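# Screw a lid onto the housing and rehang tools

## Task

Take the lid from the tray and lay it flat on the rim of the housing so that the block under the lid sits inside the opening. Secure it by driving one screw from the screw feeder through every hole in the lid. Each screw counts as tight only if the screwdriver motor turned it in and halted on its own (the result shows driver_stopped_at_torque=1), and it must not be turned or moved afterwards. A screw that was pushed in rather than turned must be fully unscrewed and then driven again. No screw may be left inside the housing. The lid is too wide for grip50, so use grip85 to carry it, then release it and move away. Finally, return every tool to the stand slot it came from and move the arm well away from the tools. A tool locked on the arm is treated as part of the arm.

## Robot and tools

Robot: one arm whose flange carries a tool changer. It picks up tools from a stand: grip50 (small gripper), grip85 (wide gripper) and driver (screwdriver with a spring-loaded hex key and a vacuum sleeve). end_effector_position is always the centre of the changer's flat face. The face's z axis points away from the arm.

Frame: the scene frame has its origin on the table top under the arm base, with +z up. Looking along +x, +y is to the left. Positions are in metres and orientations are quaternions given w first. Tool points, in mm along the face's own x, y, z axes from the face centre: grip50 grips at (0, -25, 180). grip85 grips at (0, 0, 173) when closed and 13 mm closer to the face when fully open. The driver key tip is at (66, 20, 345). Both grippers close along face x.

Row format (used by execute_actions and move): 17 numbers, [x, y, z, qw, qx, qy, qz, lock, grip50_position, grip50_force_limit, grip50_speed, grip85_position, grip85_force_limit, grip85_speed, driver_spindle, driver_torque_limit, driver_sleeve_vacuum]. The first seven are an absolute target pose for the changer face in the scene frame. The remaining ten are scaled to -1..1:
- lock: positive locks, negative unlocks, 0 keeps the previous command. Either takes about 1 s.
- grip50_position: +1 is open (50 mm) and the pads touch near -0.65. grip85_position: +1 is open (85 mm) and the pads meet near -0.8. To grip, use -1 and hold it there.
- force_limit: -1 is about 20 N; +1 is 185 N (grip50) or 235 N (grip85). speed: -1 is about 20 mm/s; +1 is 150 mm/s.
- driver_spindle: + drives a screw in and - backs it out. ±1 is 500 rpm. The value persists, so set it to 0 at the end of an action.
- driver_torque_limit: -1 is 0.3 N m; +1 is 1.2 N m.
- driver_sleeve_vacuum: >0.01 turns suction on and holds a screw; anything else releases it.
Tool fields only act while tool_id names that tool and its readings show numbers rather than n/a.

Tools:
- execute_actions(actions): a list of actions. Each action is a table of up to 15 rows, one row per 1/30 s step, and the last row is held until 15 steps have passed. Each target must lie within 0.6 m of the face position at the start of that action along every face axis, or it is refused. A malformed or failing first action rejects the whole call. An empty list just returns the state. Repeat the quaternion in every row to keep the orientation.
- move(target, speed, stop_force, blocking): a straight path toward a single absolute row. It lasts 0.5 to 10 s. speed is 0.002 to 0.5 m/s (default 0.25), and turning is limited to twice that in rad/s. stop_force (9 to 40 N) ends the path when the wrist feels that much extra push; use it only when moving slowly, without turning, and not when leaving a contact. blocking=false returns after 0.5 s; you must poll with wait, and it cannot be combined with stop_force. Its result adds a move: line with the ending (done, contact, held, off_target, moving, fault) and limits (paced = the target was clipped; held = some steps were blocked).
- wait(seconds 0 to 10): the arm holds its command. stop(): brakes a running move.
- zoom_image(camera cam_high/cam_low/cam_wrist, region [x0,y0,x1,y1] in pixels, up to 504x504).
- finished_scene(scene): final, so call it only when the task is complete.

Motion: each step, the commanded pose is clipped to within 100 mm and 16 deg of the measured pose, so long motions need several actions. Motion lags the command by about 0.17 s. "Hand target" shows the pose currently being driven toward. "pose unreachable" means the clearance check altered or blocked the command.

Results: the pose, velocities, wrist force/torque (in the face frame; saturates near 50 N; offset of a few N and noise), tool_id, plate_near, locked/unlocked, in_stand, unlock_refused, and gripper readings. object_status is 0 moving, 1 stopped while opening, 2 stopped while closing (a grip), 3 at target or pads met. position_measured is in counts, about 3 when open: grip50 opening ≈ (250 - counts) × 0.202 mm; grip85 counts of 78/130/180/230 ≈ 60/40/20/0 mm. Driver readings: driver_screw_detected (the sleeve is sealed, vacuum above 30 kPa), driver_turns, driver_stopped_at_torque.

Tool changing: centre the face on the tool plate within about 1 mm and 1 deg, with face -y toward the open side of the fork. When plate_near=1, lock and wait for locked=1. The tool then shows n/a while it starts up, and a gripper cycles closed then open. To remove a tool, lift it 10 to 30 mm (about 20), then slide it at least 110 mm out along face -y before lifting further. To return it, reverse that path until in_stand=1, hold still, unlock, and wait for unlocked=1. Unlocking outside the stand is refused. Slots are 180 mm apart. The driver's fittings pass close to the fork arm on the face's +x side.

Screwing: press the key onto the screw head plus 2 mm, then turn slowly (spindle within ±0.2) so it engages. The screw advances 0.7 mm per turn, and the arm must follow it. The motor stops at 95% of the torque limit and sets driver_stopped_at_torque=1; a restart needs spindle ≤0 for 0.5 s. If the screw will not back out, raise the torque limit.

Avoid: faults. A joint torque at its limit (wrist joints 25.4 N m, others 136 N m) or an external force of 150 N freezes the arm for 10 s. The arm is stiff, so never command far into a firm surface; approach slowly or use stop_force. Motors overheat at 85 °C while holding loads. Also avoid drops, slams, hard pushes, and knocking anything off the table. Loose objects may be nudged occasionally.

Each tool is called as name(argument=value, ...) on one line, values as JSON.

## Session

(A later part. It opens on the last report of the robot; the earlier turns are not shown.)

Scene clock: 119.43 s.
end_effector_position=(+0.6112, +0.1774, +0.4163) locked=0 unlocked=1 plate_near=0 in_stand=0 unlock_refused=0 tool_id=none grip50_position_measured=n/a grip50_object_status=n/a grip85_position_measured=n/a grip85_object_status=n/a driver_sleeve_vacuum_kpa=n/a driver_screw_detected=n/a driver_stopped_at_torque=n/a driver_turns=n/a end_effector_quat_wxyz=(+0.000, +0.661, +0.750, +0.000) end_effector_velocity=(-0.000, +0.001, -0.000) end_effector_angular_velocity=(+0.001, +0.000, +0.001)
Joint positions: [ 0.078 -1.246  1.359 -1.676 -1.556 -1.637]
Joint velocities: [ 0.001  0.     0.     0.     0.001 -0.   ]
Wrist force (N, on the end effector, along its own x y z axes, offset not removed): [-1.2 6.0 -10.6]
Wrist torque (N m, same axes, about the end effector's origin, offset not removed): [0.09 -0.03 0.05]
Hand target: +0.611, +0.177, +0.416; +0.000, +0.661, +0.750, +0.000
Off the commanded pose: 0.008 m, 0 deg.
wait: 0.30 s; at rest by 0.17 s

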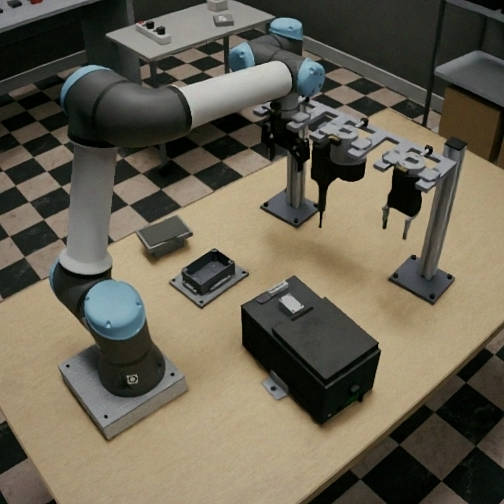

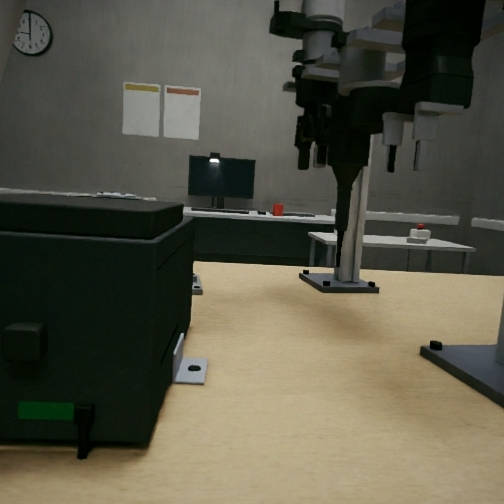

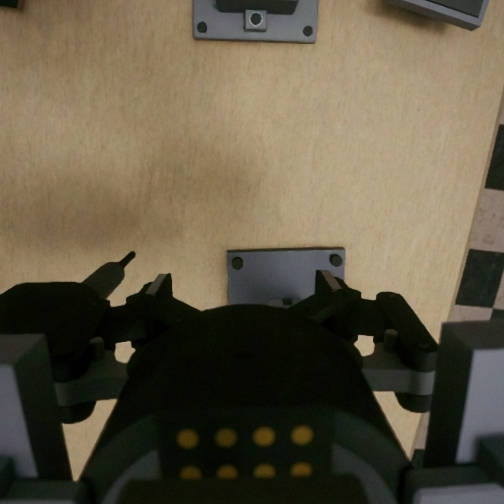

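move(target=[0.6120, 0.1778, 0.4172, 0, 0.6613, 0.7501, 0, 0, 1, 0, 0, 1, 0, 0, 0, 0, 0], speed=0.005)

move(target=[0.6120, 0.1778, 0.4085, 0, 0.6613, 0.7501, 0, 0, 1, 0, 0, 1, 0, 0, 0, 0, 0], speed=0.004, stop_force=10)

Scene clock: 125.77 s.
end_effector_position=(+0.6120, +0.1778, +0.4172) locked=0 unlocked=1 plate_near=0 in_stand=0 unlock_refused=0 tool_id=none grip50_position_measured=n/a grip50_object_status=n/a grip85_position_measured=n/a grip85_object_status=n/a driver_sleeve_vacuum_kpa=n/a driver_screw_detected=n/a driver_stopped_at_torque=n/a driver_turns=n/a end_effector_quat_wxyz=(+0.000, +0.661, +0.750, +0.000) end_effector_velocity=(+0.000, +0.000, -0.000) end_effector_angular_velocity=(+0.001, +0.001, -0.000)
Joint positions: [ 0.078 -1.244  1.354 -1.673 -1.556 -1.637]
Joint velocities: [ 0.     0.001 -0.001  0.001  0.001  0.   ]
Wrist force (N, on the end effector, along its own x y z axes, offset not removed): [4.5 -4.9 3.0]
Wrist torque (N m, same axes, about the end effector's origin, offset not removed): [-0.21 -0.22 -0.03]
Hand target: +0.612, +0.178, +0.417; +0.000, +0.661, +0.750, -0.000
Off the commanded pose: 0.000 m, 0 deg.
move: done

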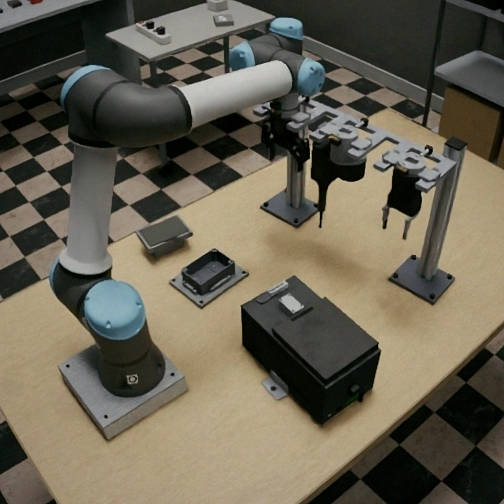

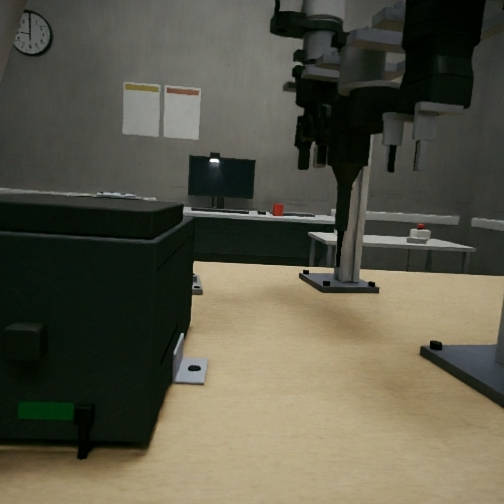

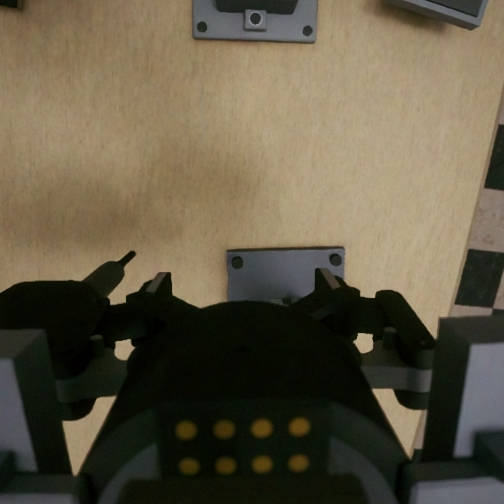

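Scene clock: 127.80 s.
end_effector_position=(+0.6120, +0.1779, +0.4105) locked=0 unlocked=1 plate_near=0 in_stand=1 unlock_refused=0 tool_id=none grip50_position_measured=n/a grip50_object_status=n/a grip85_position_measured=n/a grip85_object_status=n/a driver_sleeve_vacuum_kpa=n/a driver_screw_detected=n/a driver_stopped_at_torque=n/a driver_turns=n/a end_effector_quat_wxyz=(+0.000, +0.661, +0.750, +0.000) end_effector_velocity=(-0.000, -0.001, +0.001) end_effector_angular_velocity=(-0.000, +0.003, -0.001)
Joint positions: [ 0.079 -1.242  1.369 -1.69  -1.556 -1.637]
Joint velocities: [-0.001 -0.    -0.002  0.006  0.    -0.   ]
Wrist force (N, on the end effector, along its own x y z axes, offset not removed): [17.2 27.8 -13.6]
Wrist torque (N m, same axes, about the end effector's origin, offset not removed): [-0.36 -0.48 -0.11]
Hand target: +0.612, +0.178, +0.411; +0.000, +0.661, +0.750, +0.000
Off the commanded pose: 0.002 m, 0 deg.
move: contact

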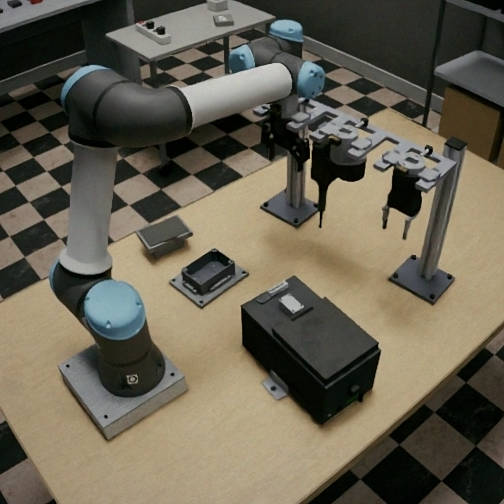

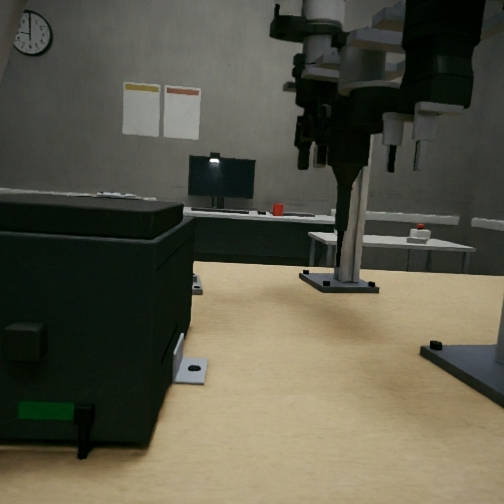

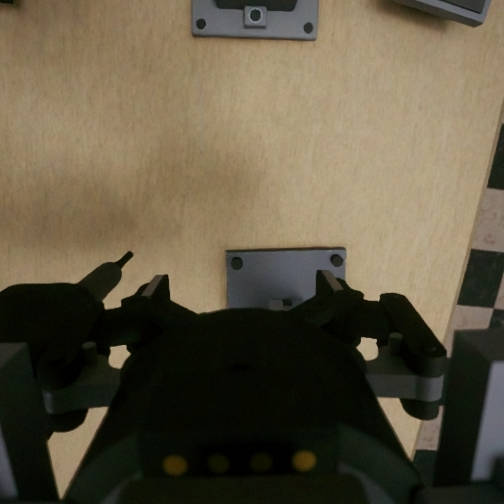

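move(target=[0.61255, 0.1783, 0.4108, 0, 0.6613, 0.7501, 0, 0, 1, 0, 0, 1, 0, 0, 0, 0, 0], speed=0.004)

move(target=[0.61255, 0.1783, 0.4080, 0, 0.6613, 0.7501, 0, 0, 1, 0, 0, 1, 0, 0, 0, 0, 0], speed=0.003, stop_force=10)

Scene clock: 133.60 s.
end_effector_position=(+0.6125, +0.1782, +0.4108) locked=0 unlocked=1 plate_near=0 in_stand=1 unlock_refused=0 tool_id=none grip50_position_measured=n/a grip50_object_status=n/a grip85_position_measured=n/a grip85_object_status=n/a driver_sleeve_vacuum_kpa=n/a driver_screw_detected=n/a driver_stopped_at_torque=n/a driver_turns=n/a end_effector_quat_wxyz=(-0.000, +0.661, +0.750, -0.000) end_effector_velocity=(+0.000, +0.000, +0.000) end_effector_angular_velocity=(+0.000, +0.000, +0.001)
Joint positions: [ 0.079 -1.241  1.366 -1.688 -1.556 -1.636]
Joint velocities: [ 0.     0.    -0.001  0.     0.    -0.001]
Wrist force (N, on the end effector, along its own x y z axes, offset not removed): [-0.8 3.1 -1.0]
Wrist torque (N m, same axes, about the end effector's origin, offset not removed): [0.32 0.04 -0.08]
Hand target: +0.613, +0.178, +0.411; +0.000, +0.661, +0.750, -0.000
Off the commanded pose: 0.000 m, 0 deg.
move: done

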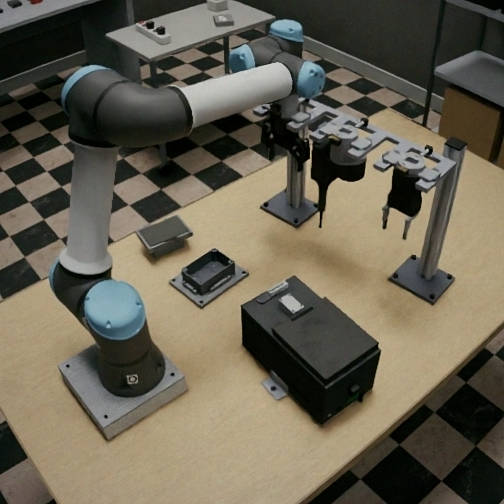

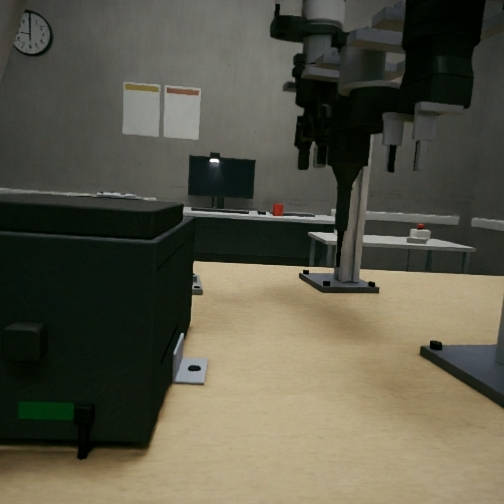

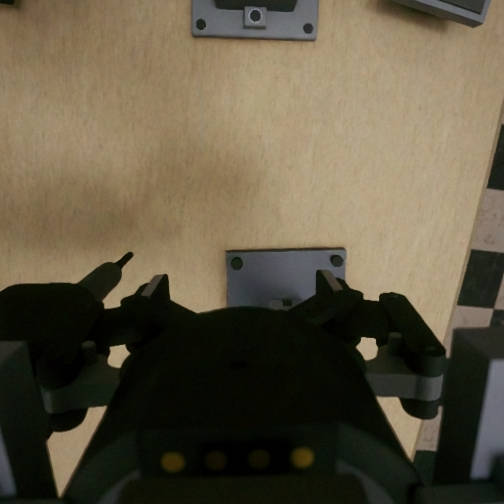

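Scene clock: 134.27 s.
end_effector_position=(+0.6126, +0.1782, +0.4099) locked=0 unlocked=1 plate_near=1 in_stand=1 unlock_refused=0 tool_id=none grip50_position_measured=n/a grip50_object_status=n/a grip85_position_measured=n/a grip85_object_status=n/a driver_sleeve_vacuum_kpa=n/a driver_screw_detected=n/a driver_stopped_at_torque=n/a driver_turns=n/a end_effector_quat_wxyz=(+0.000, +0.661, +0.750, +0.000) end_effector_velocity=(-0.000, -0.000, +0.000) end_effector_angular_velocity=(-0.000, +0.002, -0.001)
Joint positions: [ 0.079 -1.241  1.368 -1.691 -1.556 -1.636]
Joint velocities: [-0.    -0.    -0.001  0.004  0.     0.001]
Wrist force (N, on the end effector, along its own x y z axes, offset not removed): [-2.2 3.8 -18.9]
Wrist torque (N m, same axes, about the end effector's origin, offset not removed): [0.10 -0.06 -0.94]
Hand target: +0.613, +0.178, +0.410; +0.000, +0.661, +0.750, +0.000
Off the commanded pose: 0.002 m, 0 deg.
move: contact

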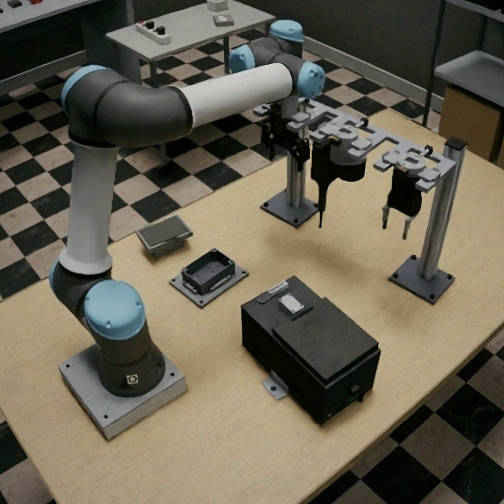

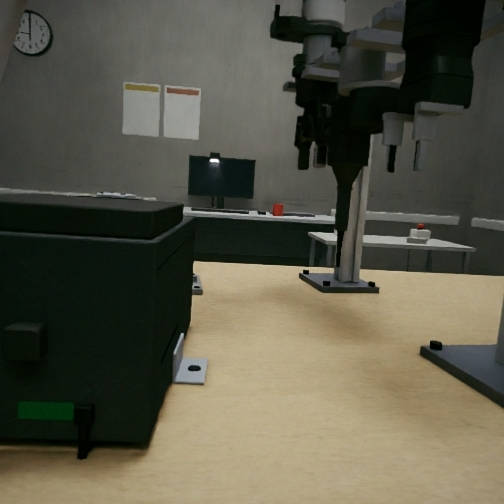

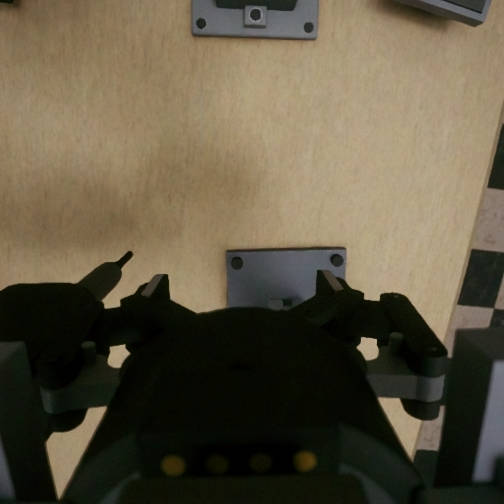

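execute_actions(actions=[[[0.61255, 0.1783, 0.4099, 0, 0.6574, 0.7536, 0, 0, 1, 0, 0, 1, 0, 0, 0, 0, 0]], [[0.61255, 0.1783, 0.4097, 0, 0.6574, 0.7536, 0, 1, 1, 0, 0, 1, 0, 0, 0, 0, 0]], [[0.61255, 0.1783, 0.4097, 0, 0.6574, 0.7536, 0, 1, 1, 0, 0, 1, 0, 0, 0, 0, 0]], [[0.61255, 0.1783, 0.4097, 0, 0.6574, 0.7536, 0, 1, 1, 0, 0, 1, 0, 0, 0, 0, 0]]])

Scene clock: 141.73 s.
end_effector_position=(+0.6126, +0.1783, +0.4096) locked=1 unlocked=0 plate_near=1 in_stand=1 unlock_refused=0 tool_id=grip85 grip50_position_measured=n/a grip50_object_status=n/a grip85_position_measured=n/a grip85_object_status=n/a driver_sleeve_vacuum_kpa=n/a driver_screw_detected=n/a driver_stopped_at_torque=n/a driver_turns=n/a end_effector_quat_wxyz=(-0.000, +0.657, +0.754, -0.000) end_effector_velocity=(-0.000, +0.001, +0.000) end_effector_angular_velocity=(-0.000, -0.001, +0.001)
Joint positions: [ 0.079 -1.24   1.369 -1.691 -1.556 -1.646]
Joint velocities: [ 0.001 -0.001 -0.    -0.    -0.     0.   ]
Wrist force (N, on the end effector, along its own x y z axes, offset not removed): [-1.6 0.2 -7.2]
Wrist torque (N m, same axes, about the end effector's origin, offset not removed): [0.16 0.66 -0.22]
Hand target: +0.613, +0.178, +0.410; +0.000, +0.657, +0.754, +0.000
Off the commanded pose: 0.000 m, 0 deg.
Step readings (end_effector_position; steps 1 to 15: 1st action; 16 to 30: 2nd action; 31 to 45: 3rd action; 46 to 60: 4th action):
0: (+0.6126, +0.1782, +0.4102)
1: (+0.6126, +0.1782, +0.4102)
2: (+0.6126, +0.1782, +0.4102)
4: (+0.6126, +0.1783, +0.4102)
8: (+0.6126, +0.1783, +0.4102)
15: (+0.6126, +0.1783, +0.4100)
16: (+0.6125, +0.1783, +0.4100)
17: (+0.6125, +0.1783, +0.4100)
19: (+0.6125, +0.1783, +0.4099)
23: (+0.6125, +0.1783, +0.4098)
30: (+0.6125, +0.1783, +0.4097)
31: (+0.6125, +0.1783, +0.4097)
32: (+0.6125, +0.1783, +0.4097)
34: (+0.6125, +0.1783, +0.4097)
38: (+0.6125, +0.1783, +0.4096)
45: (+0.6126, +0.1783, +0.4096)
46: (+0.6126, +0.1783, +0.4096)
47: (+0.6126, +0.1783, +0.4096)
49: (+0.6126, +0.1783, +0.4096)
53: (+0.6126, +0.1783, +0.4096)
60: end_effector_position above

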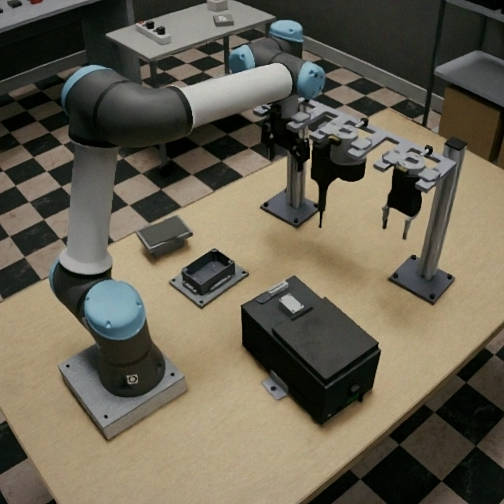

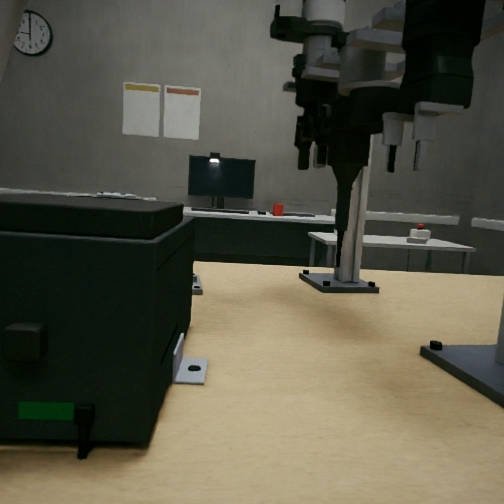

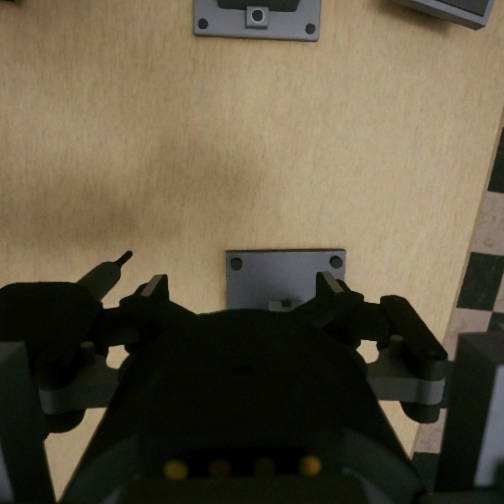

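move(target=[0.61255, 0.1783, 0.4295, 0, 0.6574, 0.7536, 0, 1, 1, 0, 0, 1, 0, 0, 0, 0, 0], speed=0.03)

move(target=[0.4937, 0.1620, 0.4295, 0, 0.6574, 0.7536, 0, 1, 1, 0, 0, 1, 0, 0, 0, 0, 0], speed=0.1)

Scene clock: 150.67 s.
end_effector_position=(+0.6126, +0.1783, +0.4293) locked=1 unlocked=0 plate_near=1 in_stand=0 unlock_refused=0 tool_id=grip85 grip50_position_measured=n/a grip50_object_status=n/a grip85_position_measured=3 grip85_object_status=3 driver_sleeve_vacuum_kpa=n/a driver_screw_detected=n/a driver_stopped_at_torque=n/a driver_turns=n/a end_effector_quat_wxyz=(+0.000, +0.657, +0.754, +0.000) end_effector_velocity=(+0.000, -0.000, +0.002) end_effector_angular_velocity=(-0.001, +0.000, -0.000)
Joint positions: [ 0.079 -1.245  1.324 -1.642 -1.556 -1.647]
Joint velocities: [-0.001 -0.    -0.004  0.005 -0.001 -0.   ]
Wrist force (N, on the end effector, along its own x y z axes, offset not removed): [2.5 -3.3 3.4]
Wrist torque (N m, same axes, about the end effector's origin, offset not removed): [-0.09 -0.28 -0.09]
Hand target: +0.613, +0.178, +0.429; +0.000, +0.657, +0.754, +0.000
Off the commanded pose: 0.000 m, 0 deg.
move: done

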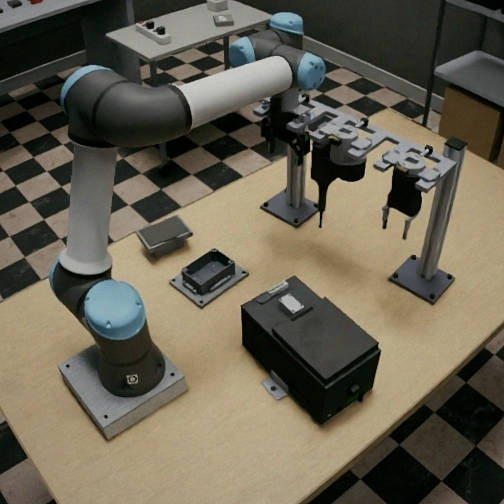

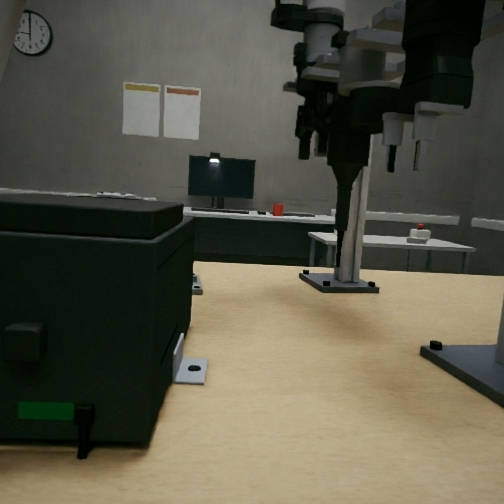

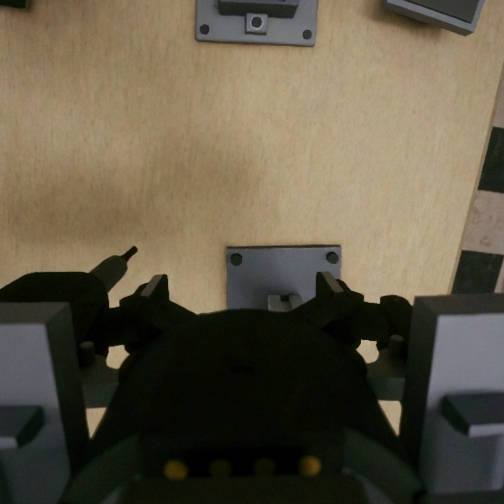

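Scene clock: 152.33 s.
end_effector_position=(+0.4939, +0.1619, +0.4297) locked=1 unlocked=0 plate_near=1 in_stand=0 unlock_refused=0 tool_id=grip85 grip50_position_measured=n/a grip50_object_status=n/a grip85_position_measured=3 grip85_object_status=3 driver_sleeve_vacuum_kpa=n/a driver_screw_detected=n/a driver_stopped_at_torque=n/a driver_turns=n/a end_effector_quat_wxyz=(+0.000, +0.657, +0.754, -0.000) end_effector_velocity=(-0.002, -0.000, +0.000) end_effector_angular_velocity=(+0.001, -0.000, -0.000)
Joint positions: [ 0.061 -1.532  1.665 -1.695 -1.557 -1.665]
Joint velocities: [-0.    -0.005  0.005 -0.     0.001 -0.   ]
Wrist force (N, on the end effector, along its own x y z axes, offset not removed): [-0.2 0.7 0.6]
Wrist torque (N m, same axes, about the end effector's origin, offset not removed): [0.07 -0.11 0.07]
Hand target: +0.494, +0.162, +0.430; -0.000, +0.657, +0.754, +0.000
Off the commanded pose: 0.000 m, 0 deg.
move: done

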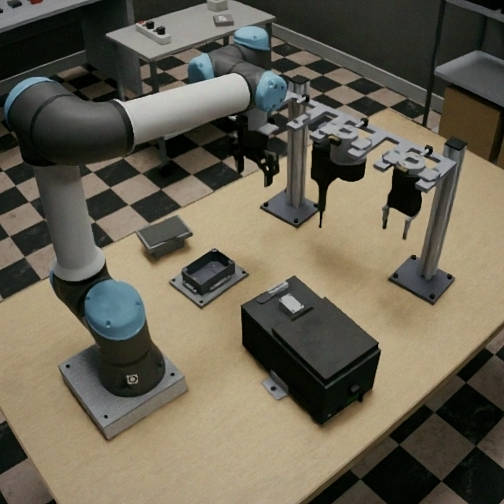

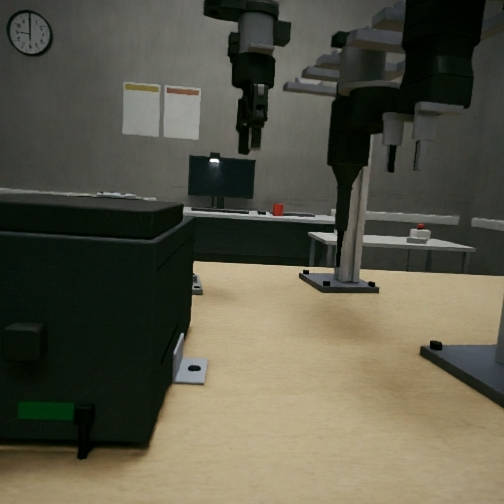

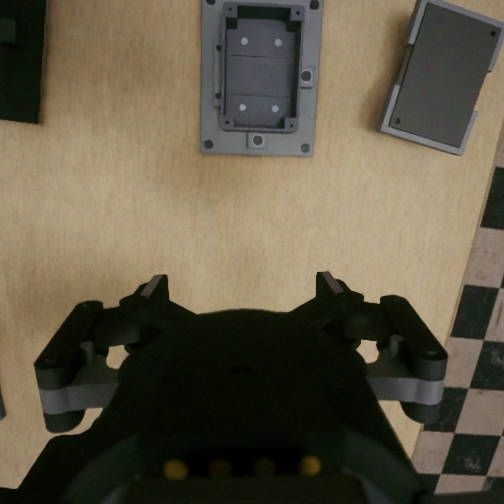

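move(target=[0.3197, 0.3678, 0.30, 0, 0.7733, 0.6341, 0, 1, 1, 0, 0, 1, -0.5, -0.5, 0, 0, 0], speed=0.2)

Scene clock: 178.97 s.
end_effector_position=(+0.3191, +0.3673, +0.3001) locked=1 unlocked=0 plate_near=1 in_stand=0 unlock_refused=0 tool_id=grip85 grip50_position_measured=n/a grip50_object_status=n/a grip85_position_measured=3 grip85_object_status=3 driver_sleeve_vacuum_kpa=n/a driver_screw_detected=n/a driver_stopped_at_torque=n/a driver_turns=n/a end_effector_quat_wxyz=(+0.000, +0.773, +0.634, -0.001) end_effector_velocity=(-0.001, +0.001, -0.001) end_effector_angular_velocity=(+0.000, +0.000, -0.003)
Joint positions: [ 0.582 -1.531  2.001 -2.039 -1.555 -0.81 ]
Joint velocities: [ 0.003  0.002 -0.    -0.002  0.     0.006]
Wrist force (N, on the end effector, along its own x y z axes, offset not removed): [1.3 -3.2 1.7]
Wrist torque (N m, same axes, about the end effector's origin, offset not removed): [0.06 0.01 0.22]
Hand target: +0.319, +0.367, +0.300; +0.000, +0.773, +0.634, -0.001
Off the commanded pose: 0.001 m, 0 deg.
move: done

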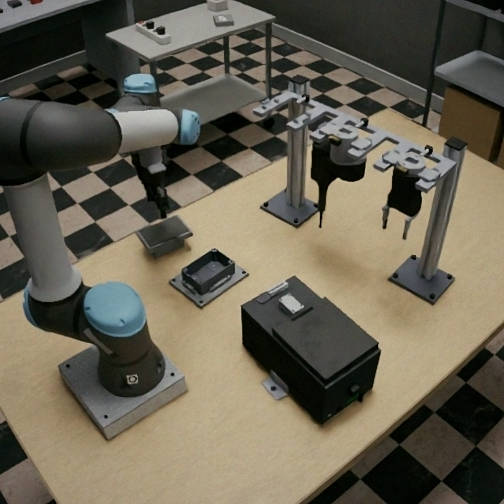

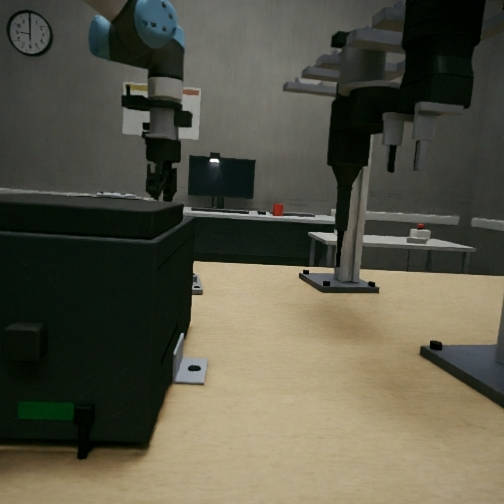

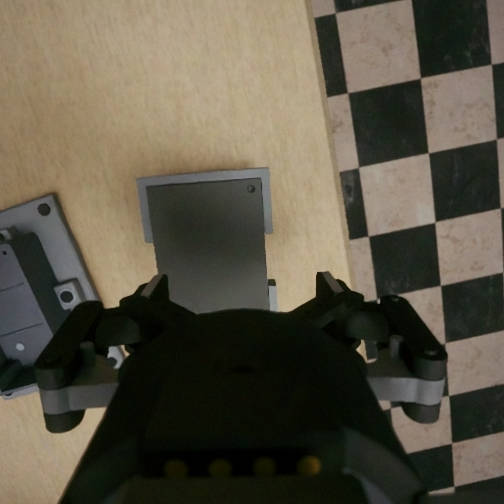

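zoom_image(camera="cam_wrist", region=[110, 150, 360, 330])

Region (110, 150, 360, 330) of cam_wrist's 504x504 image, scaled by 2.016, with more detail than that image has; it fills the top 363 rows of this view, and the rest is white.

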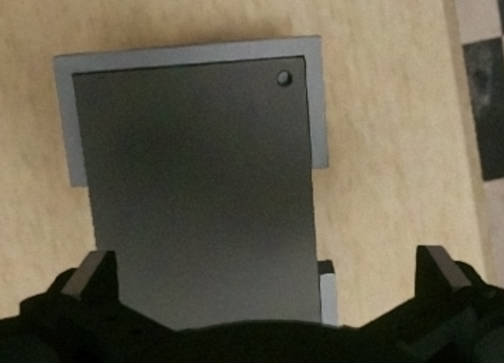

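move(target=[0.3109, 0.3465, 0.262, 0, 0.7541, 0.6567, 0, 1, 1, 0, 0, 1, -0.5, -0.5, 0, 0, 0], speed=0.08)

zoom_image(camera="cam_wrist", region=[110, 150, 360, 330])

Scene clock: 204.90 s.
end_effector_position=(+0.3109, +0.3465, +0.2622) locked=1 unlocked=0 plate_near=1 in_stand=0 unlock_refused=0 tool_id=grip85 grip50_position_measured=n/a grip50_object_status=n/a grip85_position_measured=3 grip85_object_status=3 driver_sleeve_vacuum_kpa=n/a driver_screw_detected=n/a driver_stopped_at_torque=n/a driver_turns=n/a end_effector_quat_wxyz=(-0.000, +0.754, +0.657, +0.000) end_effector_velocity=(-0.000, -0.001, -0.002) end_effector_angular_velocity=(+0.001, -0.000, +0.002)
Joint positions: [ 0.554 -1.53   2.113 -2.153 -1.554 -0.897]
Joint velocities: [-0.002  0.     0.005 -0.006  0.001 -0.004]
Wrist force (N, on the end effector, along its own x y z axes, offset not removed): [-1.3 -3.1 -1.8]
Wrist torque (N m, same axes, about the end effector's origin, offset not removed): [0.05 -0.03 0.09]
Hand target: +0.311, +0.346, +0.262; -0.000, +0.754, +0.657, +0.000
Off the commanded pose: 0.000 m, 0 deg.
move: done

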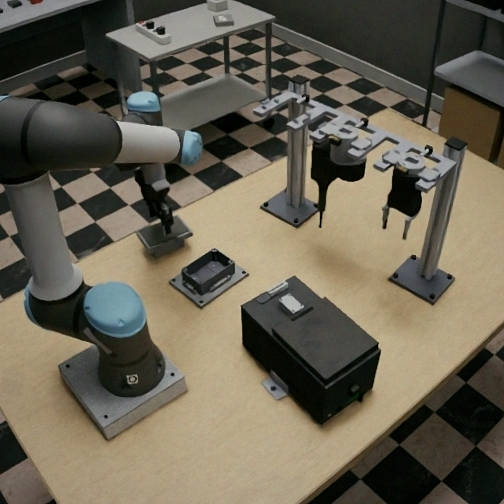

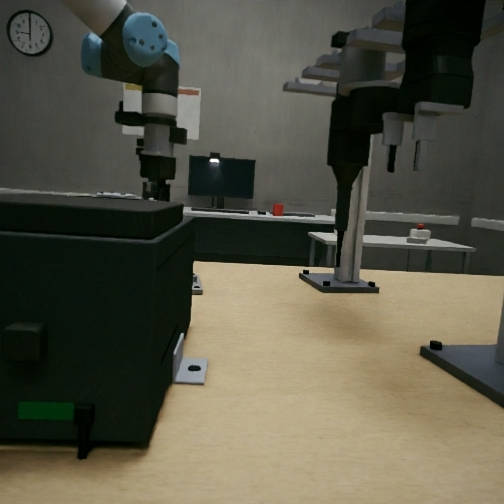

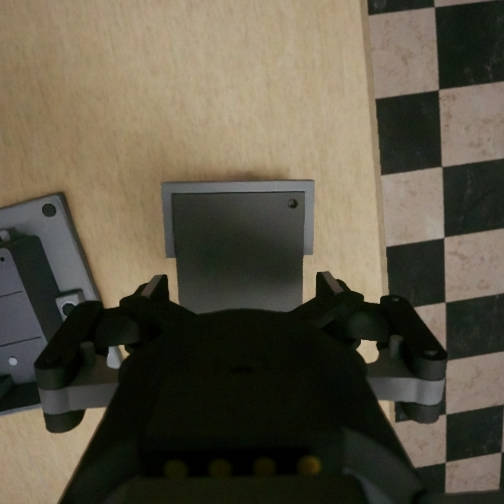

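Region (110, 150, 360, 330) of cam_wrist's 504x504 image, scaled by 2.016, with more detail than that image has; it fills the top 363 rows of this view, and the rest is white.

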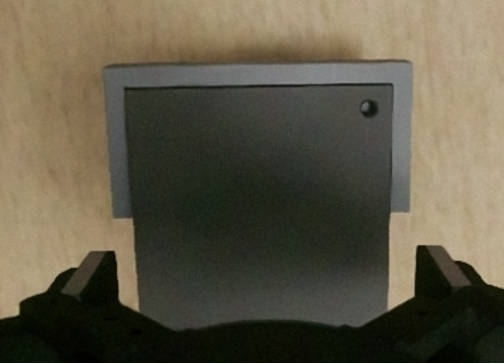

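move(target=[0.3147, 0.3450, 0.246, 0, 0.7541, 0.6567, 0, 1, 1, 0, 0, 1, -0.5, -0.5, 0, 0, 0], speed=0.03)

zoom_image(camera="cam_wrist", region=[110, 150, 360, 330])

zoom_image(camera="cam_high", region=[120, 190, 220, 270])

Scene clock: 220.00 s.
end_effector_position=(+0.3146, +0.3450, +0.2462) locked=1 unlocked=0 plate_near=1 in_stand=0 unlock_refused=0 tool_id=grip85 grip50_position_measured=n/a grip50_object_status=n/a grip85_position_measured=3 grip85_object_status=3 driver_sleeve_vacuum_kpa=n/a driver_screw_detected=n/a driver_stopped_at_torque=n/a driver_turns=n/a end_effector_quat_wxyz=(-0.000, +0.754, +0.657, +0.000) end_effector_velocity=(+0.000, +0.000, -0.002) end_effector_angular_velocity=(+0.000, +0.001, +0.001)
Joint positions: [ 0.547 -1.501  2.132 -2.2   -1.554 -0.904]
Joint velocities: [-0.     0.004  0.001 -0.005  0.001 -0.002]
Wrist force (N, on the end effector, along its own x y z axes, offset not removed): [0.6 -2.8 1.9]
Wrist torque (N m, same axes, about the end effector's origin, offset not removed): [-0.03 -0.10 0.03]
Hand target: +0.315, +0.345, +0.246; -0.000, +0.754, +0.657, +0.000
Off the commanded pose: 0.000 m, 0 deg.
move: done

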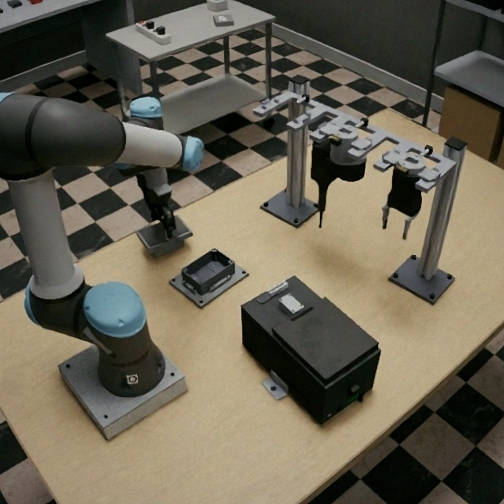

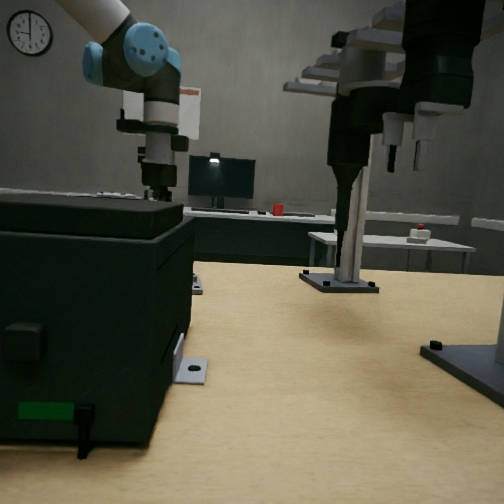

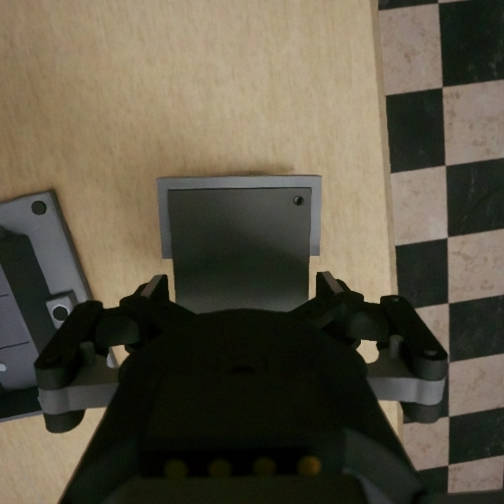

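Region (110, 150, 360, 330) of cam_wrist's 504x504 image, scaled by 2.016, with more detail than that image has; it fills the top 363 rows of this view, and the rest is white.

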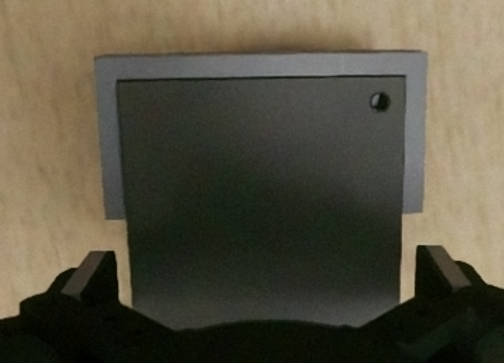

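Region (120, 190, 220, 270) of cam_high's 504x504 image, scaled by 5.040, with more detail than that image has; it fills the top 403 rows of this view, and the rest is white.

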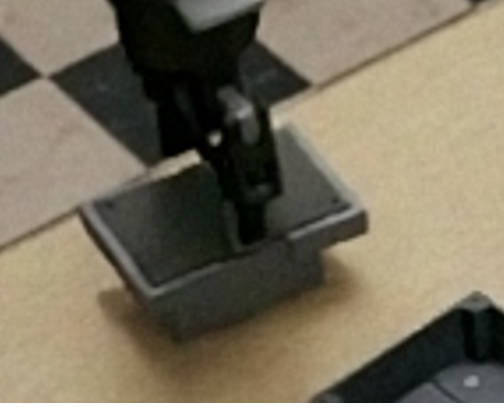

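move(target=[0.3147, 0.3448, 0.2365, 0, 0.7541, 0.6567, 0, 1, 1, 0, 0, 1, -0.5, -0.5, 0, 0, 0], speed=0.01, stop_force=10)

zoom_image(camera="cam_wrist", region=[110, 150, 360, 330])

zoom_image(camera="cam_high", region=[120, 190, 220, 270])

Scene clock: 237.80 s.
end_effector_position=(+0.3147, +0.3448, +0.2367) locked=1 unlocked=0 plate_near=1 in_stand=0 unlock_refused=0 tool_id=grip85 grip50_position_measured=n/a grip50_object_status=n/a grip85_position_measured=3 grip85_object_status=3 driver_sleeve_vacuum_kpa=n/a driver_screw_detected=n/a driver_stopped_at_torque=n/a driver_turns=n/a end_effector_quat_wxyz=(-0.000, +0.754, +0.657, -0.000) end_effector_velocity=(+0.000, -0.000, -0.002) end_effector_angular_velocity=(-0.000, -0.000, -0.001)
Joint positions: [ 0.547 -1.485  2.145 -2.229 -1.554 -0.904]
Joint velocities: [-0.     0.003  0.002 -0.005 -0.     0.001]
Wrist force (N, on the end effector, along its own x y z axes, offset not removed): [3.9 -2.6 1.1]
Wrist torque (N m, same axes, about the end effector's origin, offset not removed): [0.06 -0.31 0.01]
Hand target: +0.315, +0.345, +0.237; -0.000, +0.754, +0.657, -0.000
Off the commanded pose: 0.000 m, 0 deg.
move: done

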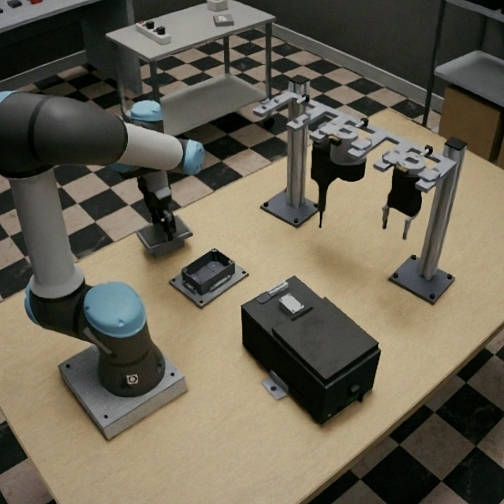

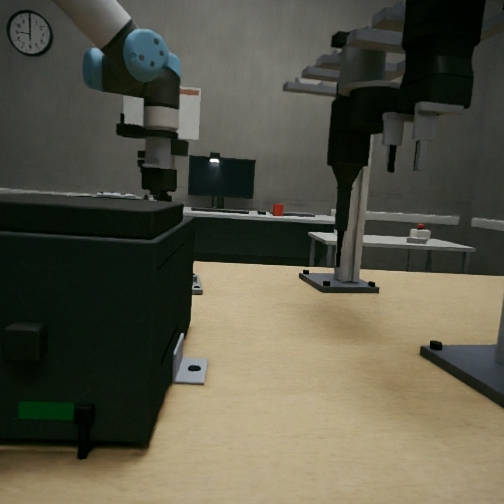

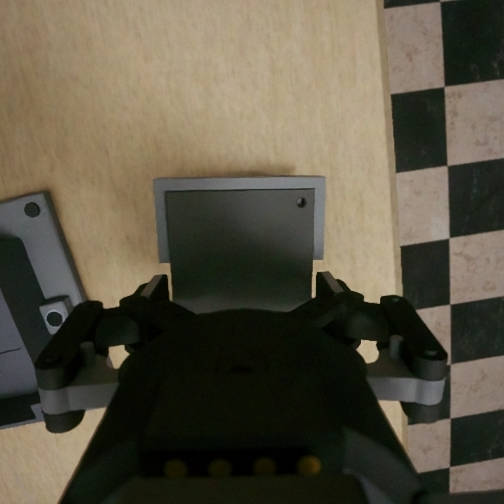

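Region (110, 150, 360, 330) of cam_wrist's 504x504 image, scaled by 2.016, with more detail than that image has; it fills the top 363 rows of this view, and the rest is white.

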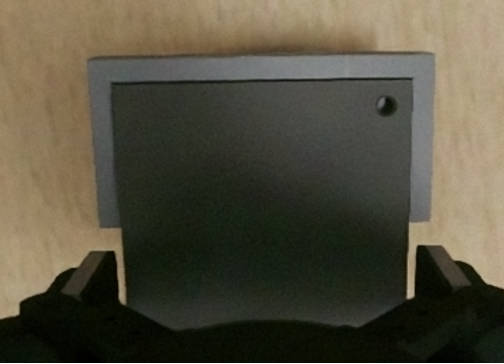

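Region (120, 190, 220, 270) of cam_high's 504x504 image, scaled by 5.040, with more detail than that image has; it fills the top 403 rows of this view, and the rest is white.

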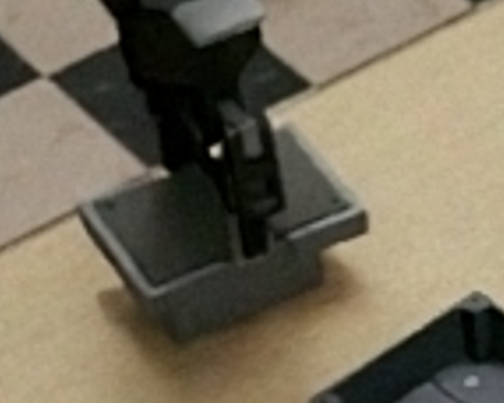

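zoom_image(camera="cam_high", region=[150, 220, 195, 256])

zoom_image(camera="cam_wrist", region=[140, 250, 200, 310])

zoom_image(camera="cam_wrist", region=[285, 250, 345, 310])

Region (150, 220, 195, 256) of cam_high's 504x504 image, scaled by 11.200, with more detail than that image has; it fills the top 403 rows of this view, and the rest is white.

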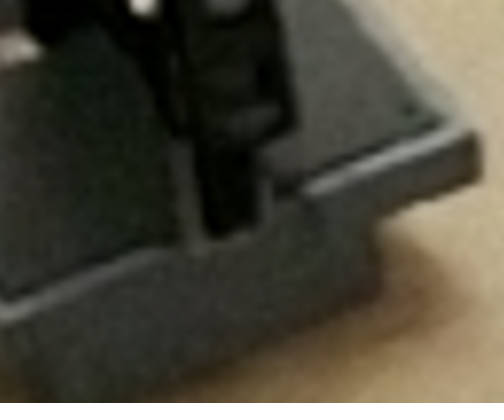

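Region (140, 250, 200, 310) of cam_wrist's 504x504 image, scaled by 8.400, with more detail than that image has.

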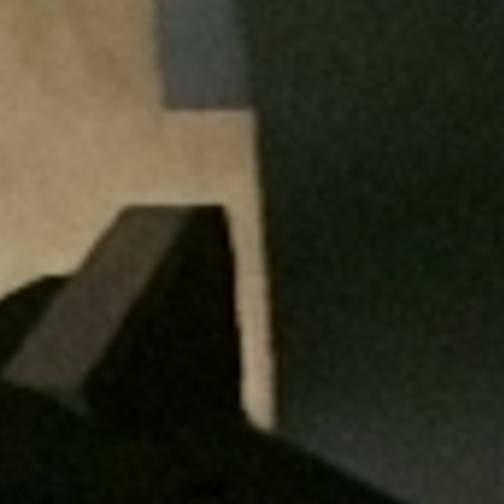

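Region (285, 250, 345, 310) of cam_wrist's 504x504 image, scaled by 8.400, with more detail than that image has.

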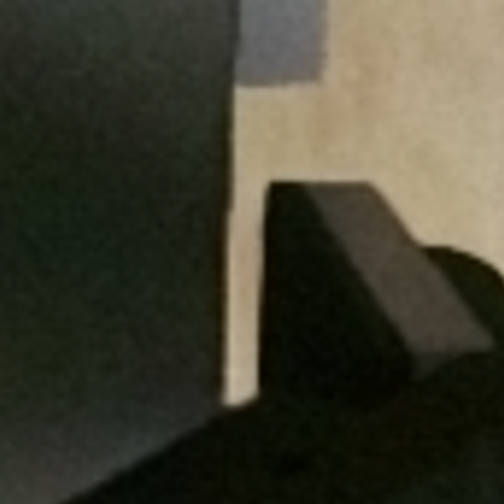

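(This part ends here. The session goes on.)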